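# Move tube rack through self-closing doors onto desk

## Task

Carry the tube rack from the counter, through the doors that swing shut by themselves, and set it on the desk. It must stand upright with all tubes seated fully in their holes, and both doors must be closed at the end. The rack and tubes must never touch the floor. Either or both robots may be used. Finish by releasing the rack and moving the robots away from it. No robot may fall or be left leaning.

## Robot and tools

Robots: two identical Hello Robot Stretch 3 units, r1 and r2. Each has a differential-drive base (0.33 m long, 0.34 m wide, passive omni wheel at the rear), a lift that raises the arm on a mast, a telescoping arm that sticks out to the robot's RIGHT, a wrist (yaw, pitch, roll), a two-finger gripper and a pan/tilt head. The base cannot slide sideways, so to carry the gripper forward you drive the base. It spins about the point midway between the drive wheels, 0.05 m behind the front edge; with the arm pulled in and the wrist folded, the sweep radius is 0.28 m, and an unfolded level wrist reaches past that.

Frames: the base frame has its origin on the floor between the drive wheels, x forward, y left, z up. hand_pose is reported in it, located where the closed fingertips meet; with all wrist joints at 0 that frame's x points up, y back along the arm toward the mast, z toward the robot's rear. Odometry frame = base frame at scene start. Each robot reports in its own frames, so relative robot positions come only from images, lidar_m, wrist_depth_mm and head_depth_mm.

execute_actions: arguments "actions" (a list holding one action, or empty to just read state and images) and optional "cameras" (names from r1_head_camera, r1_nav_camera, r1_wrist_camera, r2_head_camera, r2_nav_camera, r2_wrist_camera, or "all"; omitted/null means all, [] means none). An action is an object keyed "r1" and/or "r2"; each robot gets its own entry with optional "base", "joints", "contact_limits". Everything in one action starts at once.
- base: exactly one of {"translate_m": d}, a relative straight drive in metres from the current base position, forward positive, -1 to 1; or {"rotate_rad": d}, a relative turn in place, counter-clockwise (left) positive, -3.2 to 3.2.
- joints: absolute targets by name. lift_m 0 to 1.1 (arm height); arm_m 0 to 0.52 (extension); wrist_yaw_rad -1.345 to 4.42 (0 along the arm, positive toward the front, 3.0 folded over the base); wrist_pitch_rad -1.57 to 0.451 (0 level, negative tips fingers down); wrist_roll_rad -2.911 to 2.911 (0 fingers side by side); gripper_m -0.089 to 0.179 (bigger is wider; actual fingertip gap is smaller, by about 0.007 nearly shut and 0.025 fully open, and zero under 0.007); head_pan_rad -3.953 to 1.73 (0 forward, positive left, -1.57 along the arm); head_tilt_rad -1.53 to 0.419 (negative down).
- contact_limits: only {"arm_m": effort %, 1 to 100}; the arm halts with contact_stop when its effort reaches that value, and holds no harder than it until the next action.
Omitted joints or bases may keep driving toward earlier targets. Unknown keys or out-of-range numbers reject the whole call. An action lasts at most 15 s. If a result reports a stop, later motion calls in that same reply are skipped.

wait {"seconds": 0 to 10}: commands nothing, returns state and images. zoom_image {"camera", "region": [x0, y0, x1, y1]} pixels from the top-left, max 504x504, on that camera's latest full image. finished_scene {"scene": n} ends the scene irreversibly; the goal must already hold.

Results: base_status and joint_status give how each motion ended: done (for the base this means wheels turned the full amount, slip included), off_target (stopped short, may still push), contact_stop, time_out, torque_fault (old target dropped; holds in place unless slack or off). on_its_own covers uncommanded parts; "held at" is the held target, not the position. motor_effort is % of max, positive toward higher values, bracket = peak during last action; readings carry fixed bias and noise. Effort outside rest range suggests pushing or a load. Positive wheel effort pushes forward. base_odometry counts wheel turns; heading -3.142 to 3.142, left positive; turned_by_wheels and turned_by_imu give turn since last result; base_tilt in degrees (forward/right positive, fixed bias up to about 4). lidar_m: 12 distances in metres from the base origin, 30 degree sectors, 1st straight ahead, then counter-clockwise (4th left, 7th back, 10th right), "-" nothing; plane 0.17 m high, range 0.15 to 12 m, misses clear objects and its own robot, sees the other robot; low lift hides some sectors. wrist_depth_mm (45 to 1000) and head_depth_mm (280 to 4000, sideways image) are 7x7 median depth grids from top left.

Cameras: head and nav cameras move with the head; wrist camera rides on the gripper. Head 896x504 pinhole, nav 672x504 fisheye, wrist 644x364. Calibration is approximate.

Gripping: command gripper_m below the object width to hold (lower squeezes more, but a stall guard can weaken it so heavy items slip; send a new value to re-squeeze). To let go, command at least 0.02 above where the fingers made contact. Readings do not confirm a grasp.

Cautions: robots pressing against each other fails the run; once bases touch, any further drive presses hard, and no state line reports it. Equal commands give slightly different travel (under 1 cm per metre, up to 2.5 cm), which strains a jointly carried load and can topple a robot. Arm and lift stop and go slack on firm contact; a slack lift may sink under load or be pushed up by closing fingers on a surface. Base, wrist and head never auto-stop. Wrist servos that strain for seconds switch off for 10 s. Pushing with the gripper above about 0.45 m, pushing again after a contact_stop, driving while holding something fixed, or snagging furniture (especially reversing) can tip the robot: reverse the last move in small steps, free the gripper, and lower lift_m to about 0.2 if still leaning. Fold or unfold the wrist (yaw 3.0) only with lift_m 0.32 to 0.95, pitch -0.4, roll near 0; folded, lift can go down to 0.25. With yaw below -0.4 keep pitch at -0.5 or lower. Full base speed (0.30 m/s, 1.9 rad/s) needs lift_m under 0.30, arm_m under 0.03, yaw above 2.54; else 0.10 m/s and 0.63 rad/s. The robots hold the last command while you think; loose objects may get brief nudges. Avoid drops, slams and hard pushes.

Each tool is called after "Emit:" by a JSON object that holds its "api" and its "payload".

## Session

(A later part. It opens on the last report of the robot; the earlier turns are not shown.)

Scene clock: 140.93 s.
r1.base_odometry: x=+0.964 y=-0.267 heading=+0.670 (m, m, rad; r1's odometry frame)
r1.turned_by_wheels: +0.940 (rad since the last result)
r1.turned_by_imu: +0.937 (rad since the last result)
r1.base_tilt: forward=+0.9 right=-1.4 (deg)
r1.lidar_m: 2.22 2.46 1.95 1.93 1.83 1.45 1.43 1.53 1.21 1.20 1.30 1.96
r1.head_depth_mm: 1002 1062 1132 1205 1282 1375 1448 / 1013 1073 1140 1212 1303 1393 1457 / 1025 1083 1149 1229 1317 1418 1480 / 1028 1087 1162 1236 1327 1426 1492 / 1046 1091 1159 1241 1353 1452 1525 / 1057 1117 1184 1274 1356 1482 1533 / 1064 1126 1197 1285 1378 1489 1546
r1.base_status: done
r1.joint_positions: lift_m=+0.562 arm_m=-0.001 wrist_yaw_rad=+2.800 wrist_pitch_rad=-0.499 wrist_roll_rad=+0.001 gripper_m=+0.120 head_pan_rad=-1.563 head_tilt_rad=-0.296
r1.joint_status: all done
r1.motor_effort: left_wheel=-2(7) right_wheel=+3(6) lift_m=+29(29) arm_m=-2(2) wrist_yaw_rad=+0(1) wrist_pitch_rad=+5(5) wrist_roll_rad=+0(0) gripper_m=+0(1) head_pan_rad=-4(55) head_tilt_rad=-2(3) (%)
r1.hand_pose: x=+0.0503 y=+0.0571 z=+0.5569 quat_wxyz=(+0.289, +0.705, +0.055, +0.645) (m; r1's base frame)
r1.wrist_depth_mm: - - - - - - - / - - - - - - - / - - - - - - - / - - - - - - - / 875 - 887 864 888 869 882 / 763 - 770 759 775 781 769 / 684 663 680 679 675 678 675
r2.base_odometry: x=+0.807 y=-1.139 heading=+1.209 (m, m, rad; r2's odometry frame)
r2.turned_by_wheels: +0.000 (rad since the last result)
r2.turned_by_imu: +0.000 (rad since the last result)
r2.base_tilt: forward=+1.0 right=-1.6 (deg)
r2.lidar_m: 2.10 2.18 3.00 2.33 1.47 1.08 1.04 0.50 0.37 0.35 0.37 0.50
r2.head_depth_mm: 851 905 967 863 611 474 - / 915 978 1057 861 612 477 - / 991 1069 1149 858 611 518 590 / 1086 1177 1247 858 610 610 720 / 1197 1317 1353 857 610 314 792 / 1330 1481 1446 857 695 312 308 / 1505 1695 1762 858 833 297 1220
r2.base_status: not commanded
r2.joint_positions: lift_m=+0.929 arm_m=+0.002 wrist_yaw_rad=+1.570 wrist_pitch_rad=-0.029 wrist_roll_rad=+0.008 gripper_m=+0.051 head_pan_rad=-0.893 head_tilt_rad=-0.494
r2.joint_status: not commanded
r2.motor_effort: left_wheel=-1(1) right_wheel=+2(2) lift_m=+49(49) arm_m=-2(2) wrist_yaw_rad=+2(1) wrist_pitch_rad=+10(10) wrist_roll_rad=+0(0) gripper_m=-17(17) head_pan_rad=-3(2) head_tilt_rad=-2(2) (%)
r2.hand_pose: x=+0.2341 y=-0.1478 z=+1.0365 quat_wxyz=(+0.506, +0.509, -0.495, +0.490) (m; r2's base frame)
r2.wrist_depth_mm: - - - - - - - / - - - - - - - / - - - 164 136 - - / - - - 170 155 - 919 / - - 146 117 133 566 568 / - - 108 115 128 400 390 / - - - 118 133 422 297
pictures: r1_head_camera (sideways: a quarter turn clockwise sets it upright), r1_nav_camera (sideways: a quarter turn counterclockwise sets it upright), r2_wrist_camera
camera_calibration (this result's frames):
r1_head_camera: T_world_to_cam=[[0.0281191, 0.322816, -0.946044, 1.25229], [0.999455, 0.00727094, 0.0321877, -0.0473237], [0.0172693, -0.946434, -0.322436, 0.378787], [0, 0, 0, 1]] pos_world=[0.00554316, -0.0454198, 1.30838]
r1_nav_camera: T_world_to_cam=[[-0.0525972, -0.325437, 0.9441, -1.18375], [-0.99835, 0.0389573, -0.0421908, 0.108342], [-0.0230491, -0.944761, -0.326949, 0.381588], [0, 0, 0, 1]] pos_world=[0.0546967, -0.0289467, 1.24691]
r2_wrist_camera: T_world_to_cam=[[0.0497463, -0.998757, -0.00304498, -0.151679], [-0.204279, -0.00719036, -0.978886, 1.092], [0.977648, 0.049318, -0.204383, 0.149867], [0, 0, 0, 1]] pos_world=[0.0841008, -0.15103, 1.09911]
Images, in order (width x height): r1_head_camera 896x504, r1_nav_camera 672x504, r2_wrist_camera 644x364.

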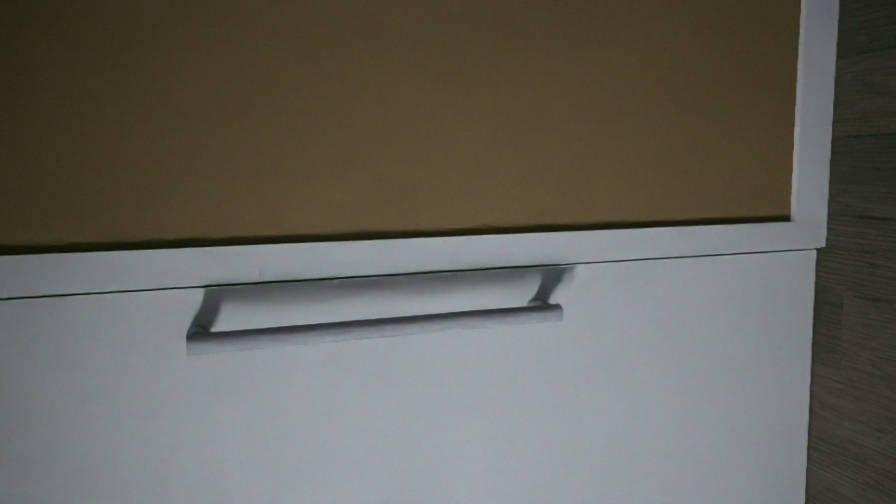

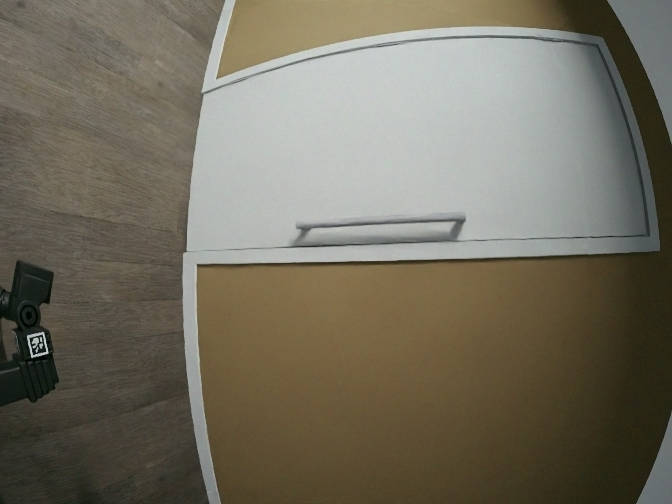

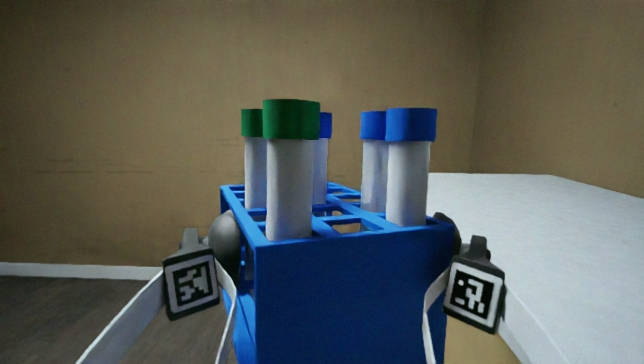

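Emit:
{"api": "execute_actions", "payload": {"actions": [{"r1":{"base":{"rotate_rad":-1.15}}}], "cameras": []}}

Emit:
{"api": "execute_actions", "payload": {"actions": [{"r1":{"base":{"translate_m":0.38}}}], "cameras": []}}

Emit:
{"api": "execute_actions", "payload": {"actions": [{"r1":{"base":{"rotate_rad":1.15},"joints":{"wrist_pitch_rad":-0.4,"wrist_yaw_rad":0,"lift_m":0.68}}}], "cameras": []}}

Emit:
{"api": "execute_actions", "payload": {"actions": [{"r1":{"joints":{"wrist_pitch_rad":0,"arm_m":0.25}}}], "cameras": ["r1_head_camera","r1_wrist_camera"]}}

Scene clock: 151.00 s.
r1.base_odometry: x=+0.964 y=-0.267 heading=-0.480 (m, m, rad; r1's odometry frame)
r1.turned_by_wheels: -1.150 (rad since the last result)
r1.turned_by_imu: -1.149 (rad since the last result)
r1.base_tilt: forward=+0.7 right=-1.4 (deg)
r1.lidar_m: 1.26 1.74 2.22 2.70 1.99 1.93 2.01 1.48 1.44 1.50 1.25 1.20
r1.head_depth_mm: 1226 1294 1370 1453 1542 1647 1493 / 1292 1365 1442 1538 1642 1737 1495 / 1349 1433 1519 1625 1744 1814 1507 / 1429 1506 1613 1730 1860 1888 1508 / 1500 1589 1699 1845 1996 1894 1526 / 1547 1646 1708 1781 1855 1843 1529 / 1436 1483 1521 1565 1631 1688 1544
r1.base_status: done
r1.joint_positions: lift_m=+0.562 arm_m=-0.001 wrist_yaw_rad=+2.800 wrist_pitch_rad=-0.499 wrist_roll_rad=+0.001 gripper_m=+0.120 head_pan_rad=-1.563 head_tilt_rad=-0.296
r1.joint_status: not commanded
r1.motor_effort: left_wheel=+2(6) right_wheel=-1(4) lift_m=+28(28) arm_m=-1(2) wrist_yaw_rad=-1(0) wrist_pitch_rad=+5(5) wrist_roll_rad=+0(0) gripper_m=+0(0) head_pan_rad=-4(5) head_tilt_rad=-2(2) (%)
r1.hand_pose: x=+0.0503 y=+0.0571 z=+0.5569 quat_wxyz=(+0.289, +0.705, +0.055, +0.645) (m; r1's base frame)
r1.wrist_depth_mm: - - - - - - - / - - - - - - - / - - - - - - - / - - - - - - - / 865 - 898 882 882 868 888 / 760 - 769 770 765 804 774 / 676 672 661 668 690 668 675
r2.base_odometry: x=+0.807 y=-1.139 heading=+1.209 (m, m, rad; r2's odometry frame)
r2.turned_by_wheels: +0.000 (rad since the last result)
r2.turned_by_imu: +0.000 (rad since the last result)
r2.base_tilt: forward=+0.8 right=-1.7 (deg)
r2.lidar_m: 2.09 2.18 3.00 2.28 1.47 1.09 1.05 0.50 0.37 0.35 0.37 0.50
r2.head_depth_mm: 846 905 968 861 613 474 - / 915 981 1060 863 612 477 - / 994 1069 1148 860 611 517 590 / 1085 1179 1246 860 612 610 719 / 1201 1311 1357 860 611 313 792 / 1331 1479 1450 857 695 312 307 / 1503 1689 1774 858 834 297 1217
r2.base_status: not commanded
r2.joint_positions: lift_m=+0.929 arm_m=+0.002 wrist_yaw_rad=+1.570 wrist_pitch_rad=-0.029 wrist_roll_rad=+0.008 gripper_m=+0.051 head_pan_rad=-0.893 head_tilt_rad=-0.494
r2.joint_status: not commanded
r2.motor_effort: left_wheel=-1(1) right_wheel=+1(1) lift_m=+49(49) arm_m=-2(2) wrist_yaw_rad=+1(1) wrist_pitch_rad=+10(10) wrist_roll_rad=+0(0) gripper_m=-18(16) head_pan_rad=-4(2) head_tilt_rad=-3(2) (%)
r2.hand_pose: x=+0.2341 y=-0.1478 z=+1.0365 quat_wxyz=(+0.506, +0.509, -0.495, +0.490) (m; r2's base frame)
r2.wrist_depth_mm: - - - - - - - / - - - - - - - / - - - 164 136 - - / - - - 170 155 - 927 / - - 146 117 133 566 571 / - - 108 115 129 399 390 / - - - 118 133 420 297
pictures: none
No camera images: the call's "cameras" was empty. Leave "cameras" out to get every camera's image.

Scene clock: 155.77 s.
r1.base_odometry: x=+1.301 y=-0.442 heading=-0.480 (m, m, rad; r1's odometry frame)
r1.turned_by_wheels: +0.000 (rad since the last result)
r1.turned_by_imu: +0.003 (rad since the last result)
r1.base_tilt: forward=+0.9 right=-1.5 (deg)
r1.lidar_m: 0.92 1.26 2.02 2.63 2.33 2.26 2.27 1.68 1.63 1.22 0.91 0.87
r1.head_depth_mm: 1407 1481 1560 1654 1758 1807 1495 / 1465 1543 1639 1744 1870 1847 1499 / 1540 1627 1737 1858 1983 1871 1507 / 1530 1588 1659 1747 1849 1821 1511 / 1320 1373 1426 1495 1557 1623 1526 / 1163 1200 1240 1291 1338 1388 1421 / 1039 1070 1100 1136 1178 1215 1267
r1.base_status: done
r1.joint_positions: lift_m=+0.562 arm_m=-0.001 wrist_yaw_rad=+2.800 wrist_pitch_rad=-0.499 wrist_roll_rad=+0.001 gripper_m=+0.120 head_pan_rad=-1.563 head_tilt_rad=-0.296
r1.joint_status: not commanded
r1.motor_effort: left_wheel=+1(6) right_wheel=-2(2) lift_m=+28(28) arm_m=-2(1) wrist_yaw_rad=+1(0) wrist_pitch_rad=+5(5) wrist_roll_rad=+0(0) gripper_m=+1(0) head_pan_rad=-5(4) head_tilt_rad=-3(3) (%)
r1.hand_pose: x=+0.0503 y=+0.0571 z=+0.5569 quat_wxyz=(+0.289, +0.705, +0.055, +0.645) (m; r1's base frame)
r1.wrist_depth_mm: - - - - - - - / - - - - - - - / - - - - - - - / - - - - - - - / 873 - 890 889 888 892 912 / 769 - 777 766 772 775 780 / 694 666 680 678 676 677 683
r2.base_odometry: x=+0.807 y=-1.139 heading=+1.209 (m, m, rad; r2's odometry frame)
r2.turned_by_wheels: +0.000 (rad since the last result)
r2.turned_by_imu: +0.000 (rad since the last result)
r2.base_tilt: forward=+1.0 right=-1.8 (deg)
r2.lidar_m: 2.10 2.19 3.00 2.07 1.47 1.09 1.05 0.50 0.37 0.35 0.37 0.50
r2.head_depth_mm: 847 907 971 860 612 474 - / 916 981 1056 862 612 477 - / 994 1070 1145 861 611 519 590 / 1085 1178 1248 861 610 609 720 / 1199 1314 1357 860 611 313 792 / 1335 1480 1451 857 695 313 307 / 1506 1704 1777 858 833 297 1220
r2.base_status: not commanded
r2.joint_positions: lift_m=+0.929 arm_m=+0.002 wrist_yaw_rad=+1.570 wrist_pitch_rad=-0.029 wrist_roll_rad=+0.008 gripper_m=+0.051 head_pan_rad=-0.893 head_tilt_rad=-0.494
r2.joint_status: not commanded
r2.motor_effort: left_wheel=-1(1) right_wheel=+2(2) lift_m=+49(49) arm_m=-3(2) wrist_yaw_rad=+0(0) wrist_pitch_rad=+9(10) wrist_roll_rad=+0(1) gripper_m=-17(18) head_pan_rad=-3(2) head_tilt_rad=-2(3) (%)
r2.hand_pose: x=+0.2341 y=-0.1478 z=+1.0365 quat_wxyz=(+0.506, +0.509, -0.495, +0.490) (m; r2's base frame)
r2.wrist_depth_mm: - - - - - - - / - - - - - - - / - - - 164 136 - - / - - - 170 155 - 923 / - - 146 117 133 564 571 / - - 108 115 129 399 387 / - - - 118 134 425 298
pictures: none
No camera images: the call's "cameras" was empty. Leave "cameras" out to get every camera's image.

Scene clock: 158.53 s.
r1.base_odometry: x=+1.301 y=-0.442 heading=+0.670 (m, m, rad; r1's odometry frame)
r1.turned_by_wheels: +1.150 (rad since the last result)
r1.turned_by_imu: +1.147 (rad since the last result)
r1.base_tilt: forward=+0.8 right=-1.4 (deg)
r1.lidar_m: 2.01 2.73 2.28 2.25 2.07 1.65 1.63 1.12 0.89 0.87 0.95 1.44
r1.head_depth_mm: 725 766 811 866 926 998 1079 / 723 767 812 865 926 998 1086 / 739 779 823 877 940 1025 1111 / 747 781 835 891 954 1037 1124 / 753 796 848 909 973 1051 1139 / 760 807 861 918 988 1066 1160 / 770 816 869 926 998 1082 1172
r1.base_status: done
r1.joint_positions: lift_m=+0.679 arm_m=-0.001 wrist_yaw_rad=+0.003 wrist_pitch_rad=-0.420 wrist_roll_rad=+0.001 gripper_m=+0.120 head_pan_rad=-1.563 head_tilt_rad=-0.296
r1.joint_status: all done
r1.motor_effort: left_wheel=-2(6) right_wheel=+3(5) lift_m=+40(43) arm_m=-2(2) wrist_yaw_rad=-2(3) wrist_pitch_rad=+7(9) wrist_roll_rad=+0(0) gripper_m=+1(0) head_pan_rad=-5(5) head_tilt_rad=-2(3) (%)
r1.hand_pose: x=-0.0209 y=-0.3683 z=+0.6917 quat_wxyz=(+0.692, +0.148, -0.691, -0.147) (m; r1's base frame)
r1.wrist_depth_mm: 643 631 606 584 573 569 554 / 714 683 682 642 612 620 592 / 770 758 730 729 698 679 654 / 890 849 824 804 753 745 722 / - 961 945 893 873 822 783 / 962 - 949 977 941 895 916 / 833 838 860 848 841 842 836
r2.base_odometry: x=+0.807 y=-1.139 heading=+1.209 (m, m, rad; r2's odometry frame)
r2.turned_by_wheels: +0.000 (rad since the last result)
r2.turned_by_imu: +0.000 (rad since the last result)
r2.base_tilt: forward=+1.1 right=-1.7 (deg)
r2.lidar_m: 2.10 2.17 3.00 2.13 1.47 1.08 1.04 0.50 0.37 0.35 0.37 0.50
r2.head_depth_mm: 848 906 967 862 612 475 - / 916 980 1057 863 612 477 - / 994 1072 1149 859 611 518 590 / 1084 1183 1246 859 610 611 718 / 1196 1309 1356 860 610 314 790 / 1333 1477 1449 858 696 312 307 / 1504 1690 1770 857 833 297 1220
r2.base_status: not commanded
r2.joint_positions: lift_m=+0.929 arm_m=+0.002 wrist_yaw_rad=+1.570 wrist_pitch_rad=-0.029 wrist_roll_rad=+0.008 gripper_m=+0.051 head_pan_rad=-0.893 head_tilt_rad=-0.494
r2.joint_status: not commanded
r2.motor_effort: left_wheel=-1(1) right_wheel=+2(1) lift_m=+49(49) arm_m=-2(2) wrist_yaw_rad=+0(0) wrist_pitch_rad=+10(10) wrist_roll_rad=+0(0) gripper_m=-17(17) head_pan_rad=-2(3) head_tilt_rad=-2(2) (%)
r2.hand_pose: x=+0.2341 y=-0.1478 z=+1.0365 quat_wxyz=(+0.506, +0.509, -0.495, +0.490) (m; r2's base frame)
r2.wrist_depth_mm: - - - - - - - / - - - - - - - / - - - 164 136 - - / - - - 169 154 - 925 / - - 146 117 132 565 566 / - - 108 115 129 402 390 / - - - 118 133 425 297
pictures: none
No camera images: the call's "cameras" was empty. Leave "cameras" out to get every camera's image.

Scene clock: 161.60 s.
r1.base_odometry: x=+1.301 y=-0.442 heading=+0.670 (m, m, rad; r1's odometry frame)
r1.turned_by_wheels: +0.000 (rad since the last result)
r1.turned_by_imu: -0.001 (rad since the last result)
r1.base_tilt: forward=+0.8 right=-1.4 (deg)
r1.lidar_m: 2.01 2.72 2.29 2.25 2.07 1.65 1.63 1.12 0.89 0.87 0.95 1.44
r1.head_depth_mm: 726 765 814 865 926 992 1068 / 722 764 811 864 930 1000 1057 / 741 780 822 878 940 1013 - / 748 781 836 892 956 1030 1132 / 752 798 848 910 973 1047 1140 / 762 806 860 919 987 1066 1159 / 766 816 865 927 997 1080 1175
r1.base_status: not commanded
r1.joint_positions: lift_m=+0.679 arm_m=+0.250 wrist_yaw_rad=+0.002 wrist_pitch_rad=-0.023 wrist_roll_rad=+0.001 gripper_m=+0.120 head_pan_rad=-1.563 head_tilt_rad=-0.296
r1.joint_status: all done
r1.motor_effort: left_wheel=-2(2) right_wheel=+2(3) lift_m=+40(39) arm_m=+4(4) wrist_yaw_rad=-1(2) wrist_pitch_rad=+9(8) wrist_roll_rad=+0(0) gripper_m=+0(0) head_pan_rad=-5(5) head_tilt_rad=-2(3) (%)
r1.hand_pose: x=-0.0211 y=-0.6502 z=+0.7882 quat_wxyz=(+0.707, +0.009, -0.707, -0.008) (m; r1's base frame)
r1.wrist_depth_mm: 386 378 372 357 348 340 336 / 405 397 389 372 354 348 348 / 421 409 398 385 367 367 354 / 438 424 415 400 384 385 372 / 455 446 438 418 407 393 386 / 482 - 449 443 426 412 400 / 510 497 476 458 427 428 415
r2.base_odometry: x=+0.807 y=-1.139 heading=+1.209 (m, m, rad; r2's odometry frame)
r2.turned_by_wheels: +0.000 (rad since the last result)
r2.turned_by_imu: +0.000 (rad since the last result)
r2.base_tilt: forward=+0.9 right=-1.7 (deg)
r2.lidar_m: 2.09 2.17 2.98 2.13 1.47 1.08 1.05 0.50 0.37 0.35 0.37 0.50
r2.head_depth_mm: 846 906 966 861 610 474 - / 915 982 1056 859 612 478 - / 990 1071 1148 860 611 518 590 / 1085 1179 1244 858 610 610 718 / 1200 1314 1352 859 610 313 791 / 1334 1482 1443 859 696 312 307 / 1502 1698 1770 857 833 297 1221
r2.base_status: not commanded
r2.joint_positions: lift_m=+0.929 arm_m=+0.002 wrist_yaw_rad=+1.570 wrist_pitch_rad=-0.029 wrist_roll_rad=+0.008 gripper_m=+0.051 head_pan_rad=-0.893 head_tilt_rad=-0.494
r2.joint_status: not commanded
r2.motor_effort: left_wheel=-1(1) right_wheel=+1(1) lift_m=+49(49) arm_m=-3(3) wrist_yaw_rad=+0(1) wrist_pitch_rad=+10(10) wrist_roll_rad=+0(0) gripper_m=-18(18) head_pan_rad=-3(3) head_tilt_rad=-2(2) (%)
r2.hand_pose: x=+0.2341 y=-0.1478 z=+1.0365 quat_wxyz=(+0.506, +0.509, -0.495, +0.490) (m; r2's base frame)
r2.wrist_depth_mm: - - - - - - - / - - - - - - - / - - - 164 136 - - / - - - 169 155 - 940 / - - 146 117 133 564 574 / - - 108 115 128 400 390 / - - - 118 133 420 297
pictures: r1_head_camera (sideways: a quarter turn clockwise sets it upright), r1_wrist_camera
camera_calibration (this result's frames):
r1_head_camera: T_world_to_cam=[[0.0281657, 0.322818, -0.946042, 1.25229], [0.999456, 0.00712621, 0.0321876, -0.0473237], [0.0171325, -0.946434, -0.322442, 0.378796], [0, 0, 0, 1]] pos_world=[0.00553659, -0.0454198, 1.30838]
r1_wrist_camera: T_world_to_cam=[[-0.998949, 0.0320781, -0.032729, 0.0225981], [0.0397288, 0.25019, -0.967381, 0.950407], [-0.0228433, -0.967665, -0.251201, -0.268701], [0, 0, 0, 1]] pos_world=[-0.0213221, -0.498519, 0.852648]
Images, in order (width x height): r1_head_camera 896x504, r1_wrist_camera 644x364.

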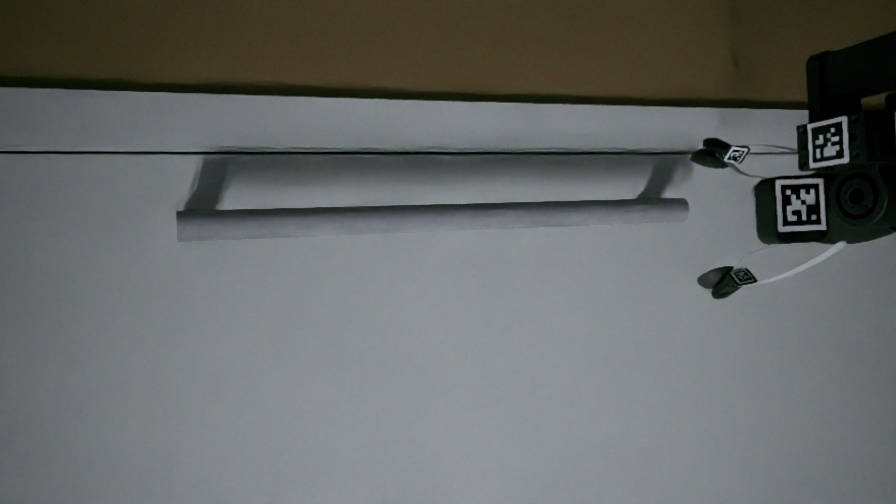

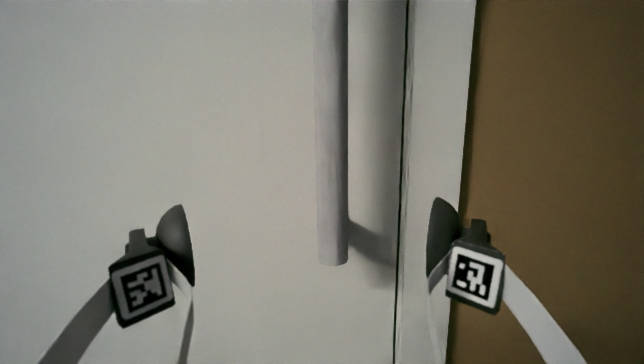

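Emit:
{"api": "execute_actions", "payload": {"actions": [{"r1":{"base":{"rotate_rad":-0.05},"joints":{"lift_m":0.78,"arm_m":0.32}}}], "cameras": ["r1_wrist_camera"]}}

Scene clock: 166.80 s.
r1.base_odometry: x=+1.301 y=-0.442 heading=+0.620 (m, m, rad; r1's odometry frame)
r1.turned_by_wheels: -0.050 (rad since the last result)
r1.turned_by_imu: -0.051 (rad since the last result)
r1.base_tilt: forward=+0.8 right=-1.5 (deg)
r1.lidar_m: 2.01 2.68 2.31 2.26 2.16 1.67 1.63 1.17 0.90 0.87 0.93 1.36
r1.head_depth_mm: 731 775 821 874 937 996 - / 734 775 823 880 937 - 1112 / 732 775 824 879 933 - 1113 / 743 773 817 878 931 1042 1120 / 744 791 841 898 964 1037 1125 / 751 794 846 904 970 1047 1140 / 754 799 848 907 975 1053 1139
r1.base_status: done
r1.joint_positions: lift_m=+0.779 arm_m=+0.320 wrist_yaw_rad=+0.001 wrist_pitch_rad=-0.023 wrist_roll_rad=+0.001 gripper_m=+0.120 head_pan_rad=-1.563 head_tilt_rad=-0.296
r1.joint_status: all done
r1.motor_effort: left_wheel=+1(4) right_wheel=-2(2) lift_m=+40(40) arm_m=+4(4) wrist_yaw_rad=-1(2) wrist_pitch_rad=+9(8) wrist_roll_rad=+0(0) gripper_m=+0(1) head_pan_rad=-5(5) head_tilt_rad=-2(2) (%)
r1.hand_pose: x=-0.0211 y=-0.7202 z=+0.8882 quat_wxyz=(+0.707, +0.009, -0.707, -0.008) (m; r1's base frame)
r1.wrist_depth_mm: 302 299 295 292 278 285 283 / 313 311 308 301 287 294 293 / 331 323 319 313 299 306 302 / 345 337 332 326 312 316 314 / 358 352 346 337 325 328 327 / 374 - 359 351 340 343 342 / 386 386 375 367 355 362 353
r2.base_odometry: x=+0.807 y=-1.139 heading=+1.209 (m, m, rad; r2's odometry frame)
r2.turned_by_wheels: +0.000 (rad since the last result)
r2.turned_by_imu: +0.000 (rad since the last result)
r2.base_tilt: forward=+0.9 right=-1.7 (deg)
r2.lidar_m: 2.09 2.18 3.00 2.13 1.47 1.08 1.05 0.50 0.37 0.35 0.37 0.50
r2.head_depth_mm: 846 905 970 862 612 474 - / 915 978 1055 861 611 477 - / 991 1071 1150 861 611 517 590 / 1086 1182 1250 859 611 611 719 / 1197 1308 1354 860 609 313 793 / 1332 1481 1446 861 696 313 307 / 1505 1690 1764 859 834 297 1216
r2.base_status: not commanded
r2.joint_positions: lift_m=+0.929 arm_m=+0.002 wrist_yaw_rad=+1.570 wrist_pitch_rad=-0.029 wrist_roll_rad=+0.008 gripper_m=+0.051 head_pan_rad=-0.893 head_tilt_rad=-0.494
r2.joint_status: not commanded
r2.motor_effort: left_wheel=-1(1) right_wheel=+2(2) lift_m=+49(49) arm_m=-2(3) wrist_yaw_rad=+0(0) wrist_pitch_rad=+10(10) wrist_roll_rad=+0(1) gripper_m=-17(17) head_pan_rad=-4(2) head_tilt_rad=-2(2) (%)
r2.hand_pose: x=+0.2341 y=-0.1478 z=+1.0365 quat_wxyz=(+0.506, +0.509, -0.495, +0.490) (m; r2's base frame)
r2.wrist_depth_mm: - - - - - - - / - - - - - - - / - - - 164 136 - - / - - - 169 154 - 917 / - - 146 117 133 560 573 / - - 108 115 129 401 392 / - - - 118 133 424 298
pictures: r1_wrist_camera
camera_calibration (this result's frames):
r1_wrist_camera: T_world_to_cam=[[-0.998941, 0.0323449, -0.0327338, 0.028245], [0.039797, 0.250043, -0.967417, 1.06462], [-0.0231061, -0.967694, -0.251065, -0.311458], [0, 0, 0, 1]] pos_world=[-0.0213504, -0.568511, 0.952664]
Images, in order (width x height): r1_wrist_camera 644x364.

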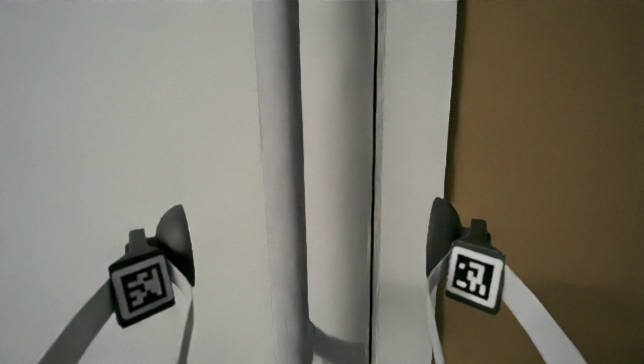

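Emit:
{"api": "execute_actions", "payload": {"actions": [{"r1":{"base":{"translate_m":0.02},"joints":{"arm_m":0.41},"contact_limits":{"arm_m":15}}}], "cameras": ["r1_wrist_camera"]}}

Emit:
{"api": "execute_actions", "payload": {"actions": [{"r1":{"joints":{"gripper_m":-0.02}}}], "cameras": ["r1_wrist_camera"]}}

Emit:
{"api": "execute_actions", "payload": {"actions": [{"r1":{"base":{"translate_m":0.03},"joints":{"arm_m":0.2}}}], "cameras": ["r1_wrist_camera","r1_nav_camera"]}}

Scene clock: 173.27 s.
r1.base_odometry: x=+1.317 y=-0.431 heading=+0.620 (m, m, rad; r1's odometry frame)
r1.turned_by_wheels: +0.000 (rad since the last result)
r1.turned_by_imu: -0.001 (rad since the last result)
r1.base_tilt: forward=+0.8 right=-1.5 (deg)
r1.lidar_m: 2.00 2.65 2.30 2.26 2.18 1.69 1.65 1.16 0.90 0.87 0.94 1.36
r1.head_depth_mm: 731 775 820 878 939 999 - / 731 776 821 877 929 1036 1103 / 737 778 824 880 926 1049 1106 / 745 778 822 875 937 1042 1118 / 749 791 842 897 964 1040 1127 / 752 796 847 905 970 1049 1136 / 757 800 852 910 976 1051 1145
r1.base_status: done
r1.joint_positions: lift_m=+0.779 arm_m=+0.410 wrist_yaw_rad=+0.001 wrist_pitch_rad=-0.023 wrist_roll_rad=+0.001 gripper_m=+0.120 head_pan_rad=-1.563 head_tilt_rad=-0.296
r1.joint_status: all done
r1.motor_effort: left_wheel=+2(5) right_wheel=-1(5) lift_m=+39(39) arm_m=+4(4) wrist_yaw_rad=-1(1) wrist_pitch_rad=+8(8) wrist_roll_rad=+0(0) gripper_m=+1(1) head_pan_rad=-5(5) head_tilt_rad=-3(2) (%)
r1.contact_limits: arm_m 15 (drawing in: default 32, maximum 51; extending or still: default 41, maximum 68)
r1.hand_pose: x=-0.0211 y=-0.8102 z=+0.8882 quat_wxyz=(+0.707, +0.009, -0.707, -0.008) (m; r1's base frame)
r1.wrist_depth_mm: 220 217 212 138 207 194 203 / 227 225 223 144 216 200 210 / 236 232 230 150 223 209 217 / 246 243 239 156 233 219 226 / 256 252 250 164 242 225 234 / 268 - 260 171 252 245 245 / 281 279 270 181 261 246 252
r2.base_odometry: x=+0.807 y=-1.139 heading=+1.209 (m, m, rad; r2's odometry frame)
r2.turned_by_wheels: +0.000 (rad since the last result)
r2.turned_by_imu: +0.000 (rad since the last result)
r2.base_tilt: forward=+1.0 right=-1.6 (deg)
r2.lidar_m: 2.09 2.19 3.00 2.11 1.47 1.08 1.05 0.50 0.37 0.36 0.37 0.50
r2.head_depth_mm: 845 906 969 862 611 474 - / 916 982 1057 862 612 477 - / 993 1071 1148 859 611 519 589 / 1087 1180 1247 861 611 610 718 / 1201 1314 1356 858 611 314 793 / 1337 1472 1449 858 696 313 307 / 1505 1692 1763 856 832 297 1219
r2.base_status: not commanded
r2.joint_positions: lift_m=+0.929 arm_m=+0.002 wrist_yaw_rad=+1.570 wrist_pitch_rad=-0.029 wrist_roll_rad=+0.008 gripper_m=+0.051 head_pan_rad=-0.893 head_tilt_rad=-0.494
r2.joint_status: not commanded
r2.motor_effort: left_wheel=-1(1) right_wheel=+2(2) lift_m=+49(49) arm_m=-3(2) wrist_yaw_rad=+1(1) wrist_pitch_rad=+10(10) wrist_roll_rad=+0(0) gripper_m=-18(17) head_pan_rad=-2(1) head_tilt_rad=-2(2) (%)
r2.hand_pose: x=+0.2341 y=-0.1478 z=+1.0365 quat_wxyz=(+0.506, +0.509, -0.495, +0.490) (m; r2's base frame)
r2.wrist_depth_mm: - - - - - - - / - - - - - - - / - - - 164 136 - - / - - - 170 155 - 919 / - - 146 117 132 565 570 / - - 108 115 128 405 389 / - - - 118 133 421 296
pictures: r1_wrist_camera
camera_calibration (this result's frames):
r1_wrist_camera: T_world_to_cam=[[-0.99894, 0.0323539, -0.0327342, 0.0311614], [0.0397994, 0.250033, -0.967419, 1.08713], [-0.0231152, -0.967697, -0.251056, -0.398559], [0, 0, 0, 1]] pos_world=[-0.0213514, -0.658509, 0.952665]
Images, in order (width x height): r1_wrist_camera 644x364.

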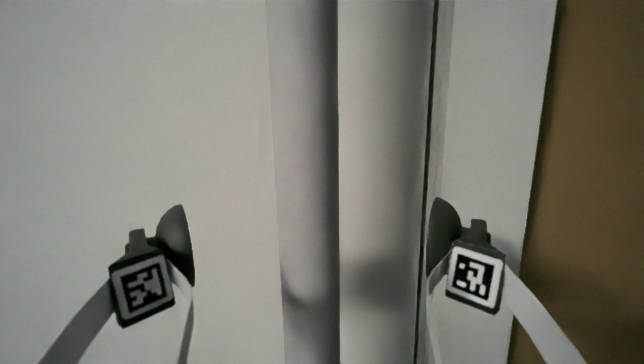

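Scene clock: 175.17 s.
r1.base_odometry: x=+1.317 y=-0.431 heading=+0.620 (m, m, rad; r1's odometry frame)
r1.turned_by_wheels: +0.000 (rad since the last result)
r1.turned_by_imu: +0.000 (rad since the last result)
r1.base_tilt: forward=+0.9 right=-1.5 (deg)
r1.lidar_m: 2.00 2.65 2.30 2.26 2.18 1.68 1.65 1.17 0.90 0.87 0.94 1.36
r1.head_depth_mm: 733 774 822 877 938 1002 - / 732 775 824 877 926 1039 1098 / 735 780 825 882 926 1047 1109 / 745 777 820 875 951 1042 1115 / 749 793 844 899 966 1041 1127 / 751 798 848 904 973 1045 1136 / 756 800 853 910 976 1054 1146
r1.base_status: not commanded
r1.joint_positions: lift_m=+0.779 arm_m=+0.410 wrist_yaw_rad=+0.002 wrist_pitch_rad=-0.024 wrist_roll_rad=+0.001 gripper_m=-0.019 head_pan_rad=-1.563 head_tilt_rad=-0.296
r1.joint_status: all done
r1.motor_effort: left_wheel=+3(3) right_wheel=-2(3) lift_m=+40(39) arm_m=+4(4) wrist_yaw_rad=-2(2) wrist_pitch_rad=+9(8) wrist_roll_rad=+0(0) gripper_m=-19(93) head_pan_rad=-4(4) head_tilt_rad=-2(3) (%)
r1.hand_pose: x=-0.0210 y=-0.8102 z=+0.8879 quat_wxyz=(+0.707, +0.009, -0.707, -0.008) (m; r1's base frame)
r1.wrist_depth_mm: 220 219 214 140 208 193 204 / 229 228 223 146 217 200 211 / 239 234 231 150 225 207 217 / 248 246 239 157 233 217 226 / 256 254 249 160 241 228 234 / 271 265 - 169 241 237 244 / 281 280 275 178 264 249 257
r2.base_odometry: x=+0.807 y=-1.139 heading=+1.209 (m, m, rad; r2's odometry frame)
r2.turned_by_wheels: +0.000 (rad since the last result)
r2.turned_by_imu: +0.000 (rad since the last result)
r2.base_tilt: forward=+1.0 right=-1.7 (deg)
r2.lidar_m: 2.10 2.19 3.00 2.11 1.47 1.08 1.05 0.50 0.37 0.35 0.37 0.50
r2.head_depth_mm: 847 904 973 864 612 474 - / 914 983 1057 864 612 478 - / 994 1071 1146 860 611 518 590 / 1086 1179 1244 860 610 610 719 / 1197 1317 1354 860 609 314 791 / 1333 1477 1448 858 695 312 307 / 1504 1696 1765 857 832 297 1219
r2.base_status: not commanded
r2.joint_positions: lift_m=+0.929 arm_m=+0.002 wrist_yaw_rad=+1.570 wrist_pitch_rad=-0.029 wrist_roll_rad=+0.008 gripper_m=+0.051 head_pan_rad=-0.893 head_tilt_rad=-0.494
r2.joint_status: not commanded
r2.motor_effort: left_wheel=-1(1) right_wheel=+2(1) lift_m=+49(49) arm_m=-2(3) wrist_yaw_rad=+0(1) wrist_pitch_rad=+10(10) wrist_roll_rad=+0(0) gripper_m=-17(17) head_pan_rad=-1(4) head_tilt_rad=-3(2) (%)
r2.hand_pose: x=+0.2341 y=-0.1478 z=+1.0365 quat_wxyz=(+0.506, +0.509, -0.495, +0.490) (m; r2's base frame)
r2.wrist_depth_mm: - - - - - - - / - - - - - - - / - - - 164 136 - - / - - - 169 155 - 915 / - - 146 117 133 562 567 / - - 108 115 129 404 390 / - - - 118 133 422 298
pictures: r1_wrist_camera
camera_calibration (this result's frames):
r1_wrist_camera: T_world_to_cam=[[-0.99896, 0.0317686, -0.0326976, 0.0308027], [0.0396436, 0.251179, -0.967128, 1.08749], [-0.0225114, -0.967419, -0.252178, -0.397362], [0, 0, 0, 1]] pos_world=[-0.0212866, -0.658549, 0.952544]
Images, in order (width x height): r1_wrist_camera 644x364.

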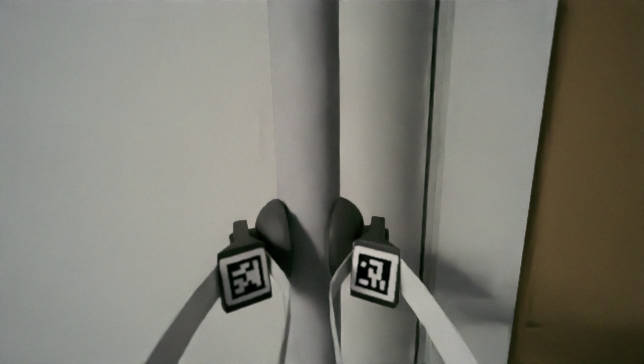

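Scene clock: 179.03 s.
r1.base_odometry: x=+1.342 y=-0.413 heading=+0.620 (m, m, rad; r1's odometry frame)
r1.turned_by_wheels: +0.000 (rad since the last result)
r1.turned_by_imu: -0.001 (rad since the last result)
r1.base_tilt: forward=+0.8 right=-1.4 (deg)
r1.lidar_m: 1.97 2.61 2.30 2.26 2.22 1.72 1.68 1.17 0.90 0.87 0.94 1.36
r1.head_depth_mm: 734 779 823 880 940 1008 - / 728 772 819 876 938 1006 - / 743 779 826 884 935 1013 - / 746 784 834 897 962 1033 1129 / 750 796 845 903 968 1044 1128 / 754 798 848 905 972 1051 1137 / 759 802 854 915 978 1058 1149
r1.base_status: done
r1.joint_positions: lift_m=+0.779 arm_m=+0.200 wrist_yaw_rad=+0.002 wrist_pitch_rad=-0.023 wrist_roll_rad=+0.001 gripper_m=-0.020 head_pan_rad=-1.563 head_tilt_rad=-0.296
r1.joint_status: all done
r1.motor_effort: left_wheel=+1(13) right_wheel=-1(16) lift_m=+40(39) arm_m=-6(10) wrist_yaw_rad=-2(37) wrist_pitch_rad=+8(9) wrist_roll_rad=+0(0) gripper_m=-10(22) head_pan_rad=-5(5) head_tilt_rad=-2(3) (%)
r1.hand_pose: x=-0.0208 y=-0.6009 z=+0.8882 quat_wxyz=(+0.707, +0.009, -0.707, -0.007) (m; r1's base frame)
r1.wrist_depth_mm: 424 423 416 402 394 398 394 / 444 440 429 423 410 414 408 / 456 454 448 431 431 426 420 / 473 472 461 451 443 439 438 / 492 486 486 - 453 458 452 / 520 508 496 494 473 481 475 / 550 537 529 519 501 501 488
r2.base_odometry: x=+0.807 y=-1.139 heading=+1.209 (m, m, rad; r2's odometry frame)
r2.turned_by_wheels: +0.000 (rad since the last result)
r2.turned_by_imu: +0.000 (rad since the last result)
r2.base_tilt: forward=+0.8 right=-1.6 (deg)
r2.lidar_m: 2.10 2.18 3.00 2.08 1.47 1.09 1.05 0.50 0.37 0.35 0.37 0.50
r2.head_depth_mm: 848 904 970 860 611 474 - / 915 980 1057 862 612 477 - / 993 1072 1150 859 610 518 591 / 1088 1180 1248 859 611 610 719 / 1197 1313 1361 859 610 313 792 / 1336 1476 1448 858 696 312 307 / 1507 1697 1771 856 834 297 1220
r2.base_status: not commanded
r2.joint_positions: lift_m=+0.929 arm_m=+0.002 wrist_yaw_rad=+1.570 wrist_pitch_rad=-0.029 wrist_roll_rad=+0.008 gripper_m=+0.051 head_pan_rad=-0.893 head_tilt_rad=-0.494
r2.joint_status: not commanded
r2.motor_effort: left_wheel=-1(1) right_wheel=+2(1) lift_m=+49(49) arm_m=-2(2) wrist_yaw_rad=+0(0) wrist_pitch_rad=+10(10) wrist_roll_rad=+0(0) gripper_m=-17(17) head_pan_rad=-2(2) head_tilt_rad=-2(2) (%)
r2.hand_pose: x=+0.2341 y=-0.1478 z=+1.0365 quat_wxyz=(+0.506, +0.509, -0.495, +0.490) (m; r2's base frame)
r2.wrist_depth_mm: - - - - - - - / - - - - - - - / - - - 164 135 - - / - - - 169 155 - 916 / - - 145 117 133 566 568 / - - 108 115 129 404 389 / - - - 118 134 420 297
pictures: r1_nav_camera (sideways: a quarter turn counterclockwise sets it upright), r1_wrist_camera
camera_calibration (this result's frames):
r1_nav_camera: T_world_to_cam=[[-0.0526469, -0.325483, 0.944081, -1.18372], [-0.998344, 0.0391132, -0.0421881, 0.108338], [-0.0231945, -0.944738, -0.327004, 0.381659], [0, 0, 0, 1]] pos_world=[0.0546922, -0.028951, 1.2469]
r1_wrist_camera: T_world_to_cam=[[-0.99898, 0.0311086, -0.0327298, 0.0239545], [0.0394861, 0.250199, -0.967389, 1.03481], [-0.0219052, -0.967695, -0.251172, -0.195877], [0, 0, 0, 1]] pos_world=[-0.0212214, -0.449204, 0.952652]
Images, in order (width x height): r1_nav_camera 672x504, r1_wrist_camera 644x364.

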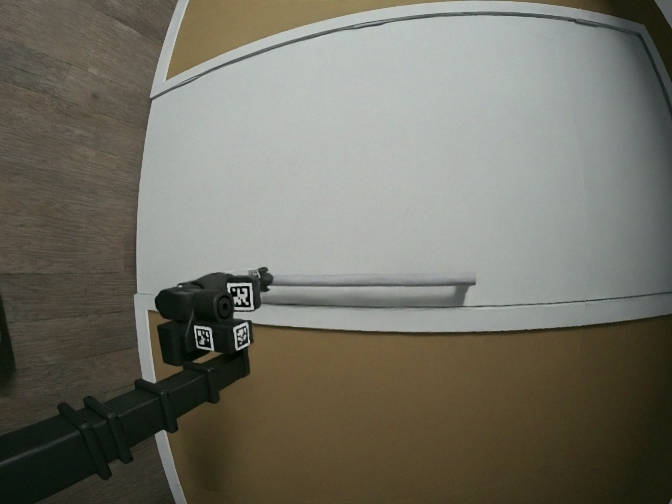

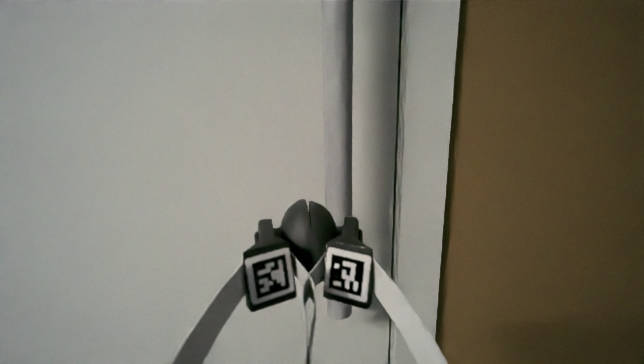

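Emit:
{"api": "execute_actions", "payload": {"actions": [{"r1":{"base":{"translate_m":-0.03},"joints":{"gripper_m":0.12}}}], "cameras": []}}

Emit:
{"api": "execute_actions", "payload": {"actions": [{"r1":{"joints":{"arm_m":0.47},"contact_limits":{"arm_m":20}}}], "cameras": ["r1_wrist_camera"]}}

Emit:
{"api": "execute_actions", "payload": {"actions": [{"r1":{"joints":{"gripper_m":-0.06}}}], "cameras": ["r1_wrist_camera"]}}

Emit:
{"api": "execute_actions", "payload": {"actions": [{"r1":{"joints":{"arm_m":0.35}}}], "cameras": ["r1_wrist_camera","r1_nav_camera"]}}

Scene clock: 187.00 s.
r1.base_odometry: x=+1.317 y=-0.431 heading=+0.620 (m, m, rad; r1's odometry frame)
r1.turned_by_wheels: +0.000 (rad since the last result)
r1.turned_by_imu: -0.001 (rad since the last result)
r1.base_tilt: forward=+0.8 right=-1.5 (deg)
r1.lidar_m: 1.99 2.65 2.30 2.26 2.19 1.68 1.65 1.17 0.90 0.87 0.94 1.36
r1.head_depth_mm: 733 775 822 877 938 1008 - / 731 774 822 878 943 1003 - / 734 778 825 880 944 1006 - / 744 777 821 876 940 1021 1133 / 749 792 841 900 966 1043 1124 / 753 795 847 907 970 1049 1132 / 755 800 851 910 977 1050 1146
r1.base_status: done
r1.joint_positions: lift_m=+0.779 arm_m=+0.200 wrist_yaw_rad=+0.002 wrist_pitch_rad=-0.023 wrist_roll_rad=+0.001 gripper_m=+0.120 head_pan_rad=-1.563 head_tilt_rad=-0.296
r1.joint_status: all done
r1.motor_effort: left_wheel=+2(3) right_wheel=+0(5) lift_m=+40(39) arm_m=-6(6) wrist_yaw_rad=-2(2) wrist_pitch_rad=+9(9) wrist_roll_rad=+0(0) gripper_m=+0(81) head_pan_rad=-4(4) head_tilt_rad=-3(2) (%)
r1.hand_pose: x=-0.0208 y=-0.6009 z=+0.8882 quat_wxyz=(+0.707, +0.009, -0.707, -0.007) (m; r1's base frame)
r1.wrist_depth_mm: 419 412 416 404 393 391 391 / 439 433 426 407 407 411 399 / 448 449 442 434 422 425 423 / 469 467 456 447 445 441 431 / 498 488 480 458 452 460 450 / 510 - 498 495 473 468 468 / 547 531 526 513 494 504 493
r2.base_odometry: x=+0.807 y=-1.139 heading=+1.209 (m, m, rad; r2's odometry frame)
r2.turned_by_wheels: +0.000 (rad since the last result)
r2.turned_by_imu: +0.000 (rad since the last result)
r2.base_tilt: forward=+0.9 right=-1.7 (deg)
r2.lidar_m: 2.10 2.18 3.00 2.11 1.47 1.08 1.04 0.50 0.37 0.35 0.37 0.50
r2.head_depth_mm: 848 903 968 864 611 474 - / 915 980 1056 860 611 477 - / 994 1069 1149 861 611 519 590 / 1086 1179 1251 859 611 610 718 / 1196 1311 1358 858 611 313 794 / 1330 1479 1447 858 696 313 307 / 1506 1698 1770 857 833 297 1215
r2.base_status: not commanded
r2.joint_positions: lift_m=+0.929 arm_m=+0.002 wrist_yaw_rad=+1.570 wrist_pitch_rad=-0.029 wrist_roll_rad=+0.008 gripper_m=+0.051 head_pan_rad=-0.893 head_tilt_rad=-0.494
r2.joint_status: not commanded
r2.motor_effort: left_wheel=-1(1) right_wheel=+2(2) lift_m=+49(49) arm_m=-3(3) wrist_yaw_rad=+0(0) wrist_pitch_rad=+10(10) wrist_roll_rad=+0(0) gripper_m=-17(17) head_pan_rad=-2(4) head_tilt_rad=-2(2) (%)
r2.hand_pose: x=+0.2341 y=-0.1478 z=+1.0365 quat_wxyz=(+0.506, +0.509, -0.495, +0.490) (m; r2's base frame)
r2.wrist_depth_mm: - - - - - - - / - - - - - - - / - - - 164 135 - - / - - - 169 155 - 917 / - - 146 117 133 568 574 / - - 108 115 129 401 390 / - - - 118 133 420 297
pictures: none
No camera images: the call's "cameras" was empty. Leave "cameras" out to get every camera's image.

Scene clock: 190.20 s.
r1.base_odometry: x=+1.317 y=-0.431 heading=+0.620 (m, m, rad; r1's odometry frame)
r1.turned_by_wheels: +0.000 (rad since the last result)
r1.turned_by_imu: +0.000 (rad since the last result)
r1.base_tilt: forward=+0.9 right=-1.4 (deg)
r1.lidar_m: 2.00 2.65 2.30 2.26 2.18 1.68 1.65 1.16 0.90 0.87 0.94 1.36
r1.head_depth_mm: 735 776 824 878 941 998 - / 734 774 822 880 931 1026 1100 / 735 779 828 880 - 1035 1109 / 746 776 822 878 958 1038 1117 / 751 794 841 900 963 1035 1131 / 754 799 848 904 970 1048 1134 / 758 803 853 910 977 1051 1141
r1.base_status: not commanded
r1.joint_positions: lift_m=+0.779 arm_m=+0.469 wrist_yaw_rad=-0.007 wrist_pitch_rad=-0.025 wrist_roll_rad=+0.001 gripper_m=+0.120 head_pan_rad=-1.563 head_tilt_rad=-0.296
r1.joint_status: all done
r1.on_its_own: arm_m is at rest, and its effort (+16) is outside its rest range (-14 to +14)
r1.motor_effort: left_wheel=+2(2) right_wheel=-4(4) lift_m=+39(39) arm_m=+16(17) wrist_yaw_rad=+6(6) wrist_pitch_rad=+10(9) wrist_roll_rad=+0(0) gripper_m=-1(1) head_pan_rad=-4(5) head_tilt_rad=-2(2) (%)
r1.contact_limits: arm_m 20 (drawing in: default 32, maximum 51; extending or still: default 41, maximum 68)
r1.hand_pose: x=-0.0232 y=-0.8694 z=+0.8876 quat_wxyz=(+0.707, +0.007, -0.707, -0.012) (m; r1's base frame)
r1.wrist_depth_mm: 162 160 157 83 155 143 139 / 168 167 164 86 161 148 144 / 175 172 170 90 168 153 150 / 182 180 177 93 174 159 158 / 191 187 184 97 181 164 166 / 199 - 193 102 190 169 180 / 208 207 202 106 197 180 191
r2.base_odometry: x=+0.807 y=-1.139 heading=+1.209 (m, m, rad; r2's odometry frame)
r2.turned_by_wheels: +0.000 (rad since the last result)
r2.turned_by_imu: +0.000 (rad since the last result)
r2.base_tilt: forward=+1.0 right=-1.8 (deg)
r2.lidar_m: 2.09 2.18 3.00 2.11 1.47 1.08 1.05 0.50 0.37 0.35 0.37 0.50
r2.head_depth_mm: 849 906 969 861 611 474 - / 916 982 1057 860 611 477 - / 995 1073 1149 860 610 518 590 / 1083 1182 1248 861 611 609 719 / 1199 1309 1358 862 610 314 790 / 1336 1475 1448 860 696 312 307 / 1501 1696 1768 854 835 297 1222
r2.base_status: not commanded
r2.joint_positions: lift_m=+0.929 arm_m=+0.002 wrist_yaw_rad=+1.570 wrist_pitch_rad=-0.029 wrist_roll_rad=+0.008 gripper_m=+0.051 head_pan_rad=-0.893 head_tilt_rad=-0.494
r2.joint_status: not commanded
r2.motor_effort: left_wheel=-1(1) right_wheel=+2(2) lift_m=+49(49) arm_m=-2(2) wrist_yaw_rad=+0(0) wrist_pitch_rad=+10(10) wrist_roll_rad=+0(0) gripper_m=-17(17) head_pan_rad=-3(2) head_tilt_rad=-2(2) (%)
r2.hand_pose: x=+0.2341 y=-0.1478 z=+1.0365 quat_wxyz=(+0.506, +0.509, -0.495, +0.490) (m; r2's base frame)
r2.wrist_depth_mm: - - - - - - - / - - - - - - - / - - - 165 135 - - / - - - 170 155 - 915 / - - 145 117 133 572 566 / - - 108 115 129 401 390 / - - - 118 133 421 296
pictures: r1_wrist_camera
camera_calibration (this result's frames):
r1_wrist_camera: T_world_to_cam=[[-0.998643, 0.0405611, -0.0326493, 0.0380427], [0.0418479, 0.252113, -0.966793, 1.10268], [-0.0309828, -0.966847, -0.253468, -0.453276], [0, 0, 0, 1]] pos_world=[-0.0221973, -0.71779, 0.95241]
Images, in order (width x height): r1_wrist_camera 644x364.

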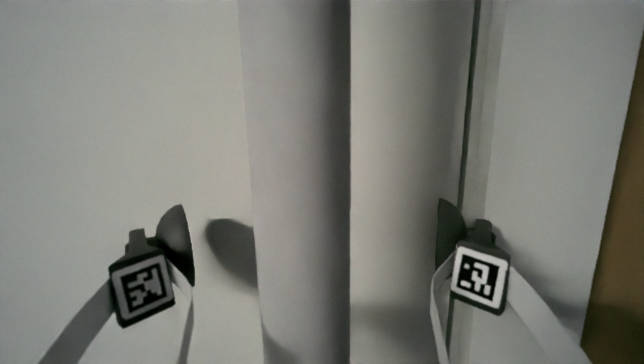

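Scene clock: 192.83 s.
r1.base_odometry: x=+1.317 y=-0.431 heading=+0.620 (m, m, rad; r1's odometry frame)
r1.turned_by_wheels: +0.000 (rad since the last result)
r1.turned_by_imu: +0.020 (rad since the last result)
r1.base_tilt: forward=+0.7 right=-1.6 (deg)
r1.lidar_m: 1.99 2.66 2.29 2.26 2.15 1.68 1.66 1.14 0.89 0.87 0.94 1.39
r1.head_depth_mm: 733 774 823 877 936 993 - / 732 772 821 874 926 1026 1097 / 743 785 829 882 - 1040 1109 / 749 784 836 893 969 1040 1124 / 755 799 848 904 973 1048 1138 / 761 804 855 914 981 1058 1151 / 766 811 862 922 988 1066 1158
r1.base_status: not commanded
r1.joint_positions: lift_m=+0.780 arm_m=+0.469 wrist_yaw_rad=-0.085 wrist_pitch_rad=-0.037 wrist_roll_rad=-0.001 gripper_m=-0.058 head_pan_rad=-1.563 head_tilt_rad=-0.297
r1.joint_status: all done
r1.on_its_own: wrist_yaw_rad is held at -0.078, not at your +0.000, by its stall guard, which is not easing now; arm_m is at rest, and its effort (+19) is outside its rest range (-14 to +14)
r1.motor_effort: left_wheel=-1(10) right_wheel=+0(6) lift_m=+39(39) arm_m=+19(20) wrist_yaw_rad=+6(50) wrist_pitch_rad=+13(14) wrist_roll_rad=+1(1) gripper_m=-46(99) head_pan_rad=-4(4) head_tilt_rad=-2(2) (%)
r1.hand_pose: x=-0.0432 y=-0.8679 z=+0.8847 quat_wxyz=(+0.706, -0.017, -0.706, -0.043) (m; r1's base frame)
r1.wrist_depth_mm: 157 158 157 85 159 150 149 / 163 164 163 88 166 155 155 / 170 171 171 92 173 161 162 / 177 178 178 95 179 165 178 / 184 185 183 99 187 173 187 / 193 193 191 104 197 182 195 / 202 203 204 109 204 189 206
r2.base_odometry: x=+0.807 y=-1.139 heading=+1.209 (m, m, rad; r2's odometry frame)
r2.turned_by_wheels: +0.000 (rad since the last result)
r2.turned_by_imu: +0.000 (rad since the last result)
r2.base_tilt: forward=+1.0 right=-1.8 (deg)
r2.lidar_m: 2.10 2.18 3.00 2.11 1.47 1.08 1.04 0.50 0.37 0.35 0.37 0.50
r2.head_depth_mm: 847 903 970 862 611 474 - / 915 982 1057 862 612 477 - / 993 1070 1144 860 611 518 589 / 1085 1182 1246 859 611 610 719 / 1199 1314 1358 858 611 314 792 / 1335 1484 1447 857 696 312 307 / 1505 1698 1768 859 834 297 1222
r2.base_status: not commanded
r2.joint_positions: lift_m=+0.929 arm_m=+0.002 wrist_yaw_rad=+1.570 wrist_pitch_rad=-0.029 wrist_roll_rad=+0.008 gripper_m=+0.051 head_pan_rad=-0.893 head_tilt_rad=-0.494
r2.joint_status: not commanded
r2.motor_effort: left_wheel=-1(1) right_wheel=+1(2) lift_m=+49(49) arm_m=-2(3) wrist_yaw_rad=+0(1) wrist_pitch_rad=+10(10) wrist_roll_rad=+0(0) gripper_m=-17(17) head_pan_rad=-2(4) head_tilt_rad=-3(2) (%)
r2.hand_pose: x=+0.2341 y=-0.1478 z=+1.0365 quat_wxyz=(+0.506, +0.509, -0.495, +0.490) (m; r2's base frame)
r2.wrist_depth_mm: - - - - - - - / - - - - - - - / - - - 164 136 - - / - - - 170 155 - 920 / - - 146 117 133 566 564 / - - 108 115 129 403 389 / - - - 118 133 419 295
pictures: r1_wrist_camera
camera_calibration (this result's frames):
r1_wrist_camera: T_world_to_cam=[[-0.99245, 0.11882, -0.0303972, 0.0841663], [0.0605578, 0.259218, -0.963919, 1.10481], [-0.106653, -0.958482, -0.264456, -0.43947], [0, 0, 0, 1]] pos_world=[-0.0302448, -0.717611, 0.951287]
Images, in order (width x height): r1_wrist_camera 644x364.

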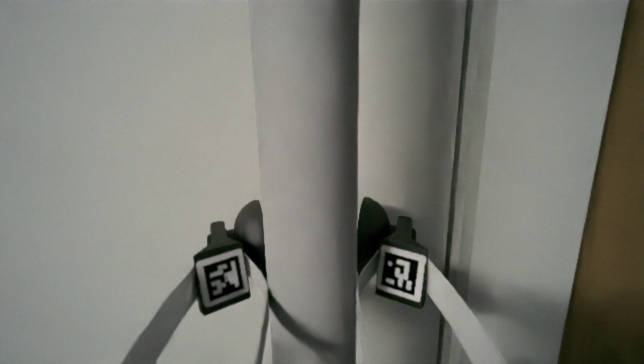

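Scene clock: 195.83 s.
r1.base_odometry: x=+1.317 y=-0.431 heading=+0.620 (m, m, rad; r1's odometry frame)
r1.turned_by_wheels: +0.000 (rad since the last result)
r1.turned_by_imu: +0.007 (rad since the last result)
r1.base_tilt: forward=+0.9 right=-1.4 (deg)
r1.lidar_m: 1.99 2.68 2.30 2.25 2.14 1.68 1.66 1.14 0.89 0.78 0.88 1.40
r1.head_depth_mm: 728 771 817 871 933 992 - / 724 766 817 871 926 - 1097 / 648 689 734 785 829 - 989 / 660 683 681 780 846 933 1006 / 671 713 761 814 880 950 1032 / 684 729 778 836 900 974 1063 / 698 744 793 853 921 1007 1099
r1.base_status: not commanded
r1.joint_positions: lift_m=+0.780 arm_m=+0.350 wrist_yaw_rad=-0.009 wrist_pitch_rad=-0.026 wrist_roll_rad=-0.003 gripper_m=-0.044 head_pan_rad=-1.563 head_tilt_rad=-0.300
r1.joint_status: all done
r1.on_its_own: gripper_m is held at -0.045, not at your -0.060, by its stall guard, which is still easing
r1.motor_effort: left_wheel=+3(14) right_wheel=-3(20) lift_m=+38(37) arm_m=-8(22) wrist_yaw_rad=-5(39) wrist_pitch_rad=+10(13) wrist_roll_rad=+2(2) gripper_m=-32(47) head_pan_rad=-4(4) head_tilt_rad=+0(2) (%)
r1.hand_pose: x=-0.0237 y=-0.7509 z=+0.8875 quat_wxyz=(+0.708, +0.006, -0.706, -0.012) (m; r1's base frame)
r1.wrist_depth_mm: 205 195 186 102 168 244 252 / 214 201 193 106 174 253 261 / 222 210 200 110 179 265 273 / 232 220 208 114 187 279 280 / 247 230 219 118 194 289 293 / 256 242 226 123 199 304 304 / 272 259 238 131 213 322 318
r2.base_odometry: x=+0.807 y=-1.139 heading=+1.209 (m, m, rad; r2's odometry frame)
r2.turned_by_wheels: +0.000 (rad since the last result)
r2.turned_by_imu: +0.000 (rad since the last result)
r2.base_tilt: forward=+0.9 right=-1.6 (deg)
r2.lidar_m: 2.09 2.18 2.99 2.12 1.47 1.08 1.04 0.50 0.37 0.35 0.37 0.50
r2.head_depth_mm: 849 905 971 862 611 475 - / 915 980 1056 859 611 477 - / 993 1072 1148 861 611 518 590 / 1088 1177 1247 860 610 610 720 / 1194 1316 1356 859 610 313 791 / 1334 1482 1446 857 696 313 307 / 1507 1697 1768 857 832 297 1220
r2.base_status: not commanded
r2.joint_positions: lift_m=+0.929 arm_m=+0.002 wrist_yaw_rad=+1.570 wrist_pitch_rad=-0.029 wrist_roll_rad=+0.008 gripper_m=+0.051 head_pan_rad=-0.893 head_tilt_rad=-0.494
r2.joint_status: not commanded
r2.motor_effort: left_wheel=-1(1) right_wheel=+2(2) lift_m=+49(49) arm_m=-2(3) wrist_yaw_rad=+1(1) wrist_pitch_rad=+10(10) wrist_roll_rad=-1(0) gripper_m=-17(17) head_pan_rad=-2(2) head_tilt_rad=-2(2) (%)
r2.hand_pose: x=+0.2341 y=-0.1478 z=+1.0365 quat_wxyz=(+0.506, +0.509, -0.495, +0.490) (m; r2's base frame)
r2.wrist_depth_mm: - - - - - - - / - - - - - - - / - - - 164 136 - - / - - - 169 155 - 911 / - - 146 117 133 559 576 / - - 108 115 129 400 390 / - - - 118 134 419 298
pictures: r1_nav_camera (sideways: a quarter turn counterclockwise sets it upright), r1_wrist_camera
camera_calibration (this result's frames):
r1_nav_camera: T_world_to_cam=[[-0.0527291, -0.329274, 0.942761, -1.182], [-0.998332, 0.0396214, -0.0419988, 0.108092], [-0.0235244, -0.943403, -0.330814, 0.38662], [0, 0, 0, 1]] pos_world=[0.0546808, -0.0287452, 1.24678]
r1_wrist_camera: T_world_to_cam=[[-0.998701, 0.0422134, -0.0285409, 0.0303859], [0.0383108, 0.252721, -0.96678, 1.07311], [-0.0335982, -0.966618, -0.25401, -0.338236], [0, 0, 0, 1]] pos_world=[-0.0221292, -0.599425, 0.952411]
Images, in order (width x height): r1_nav_camera 672x504, r1_wrist_camera 644x364.

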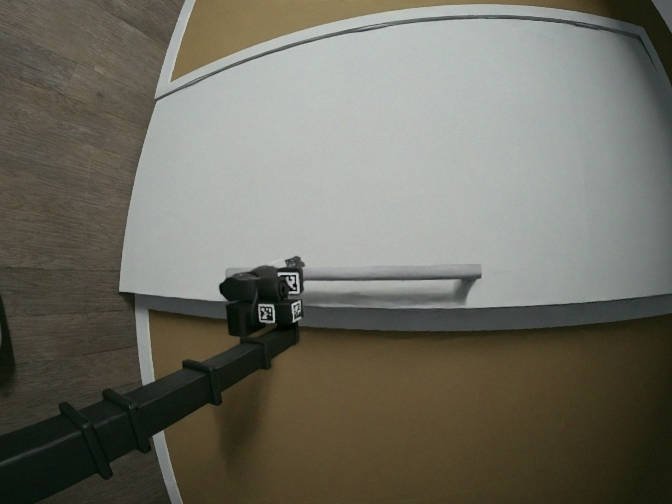

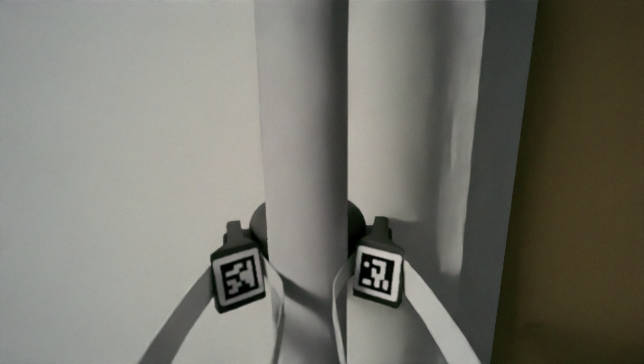

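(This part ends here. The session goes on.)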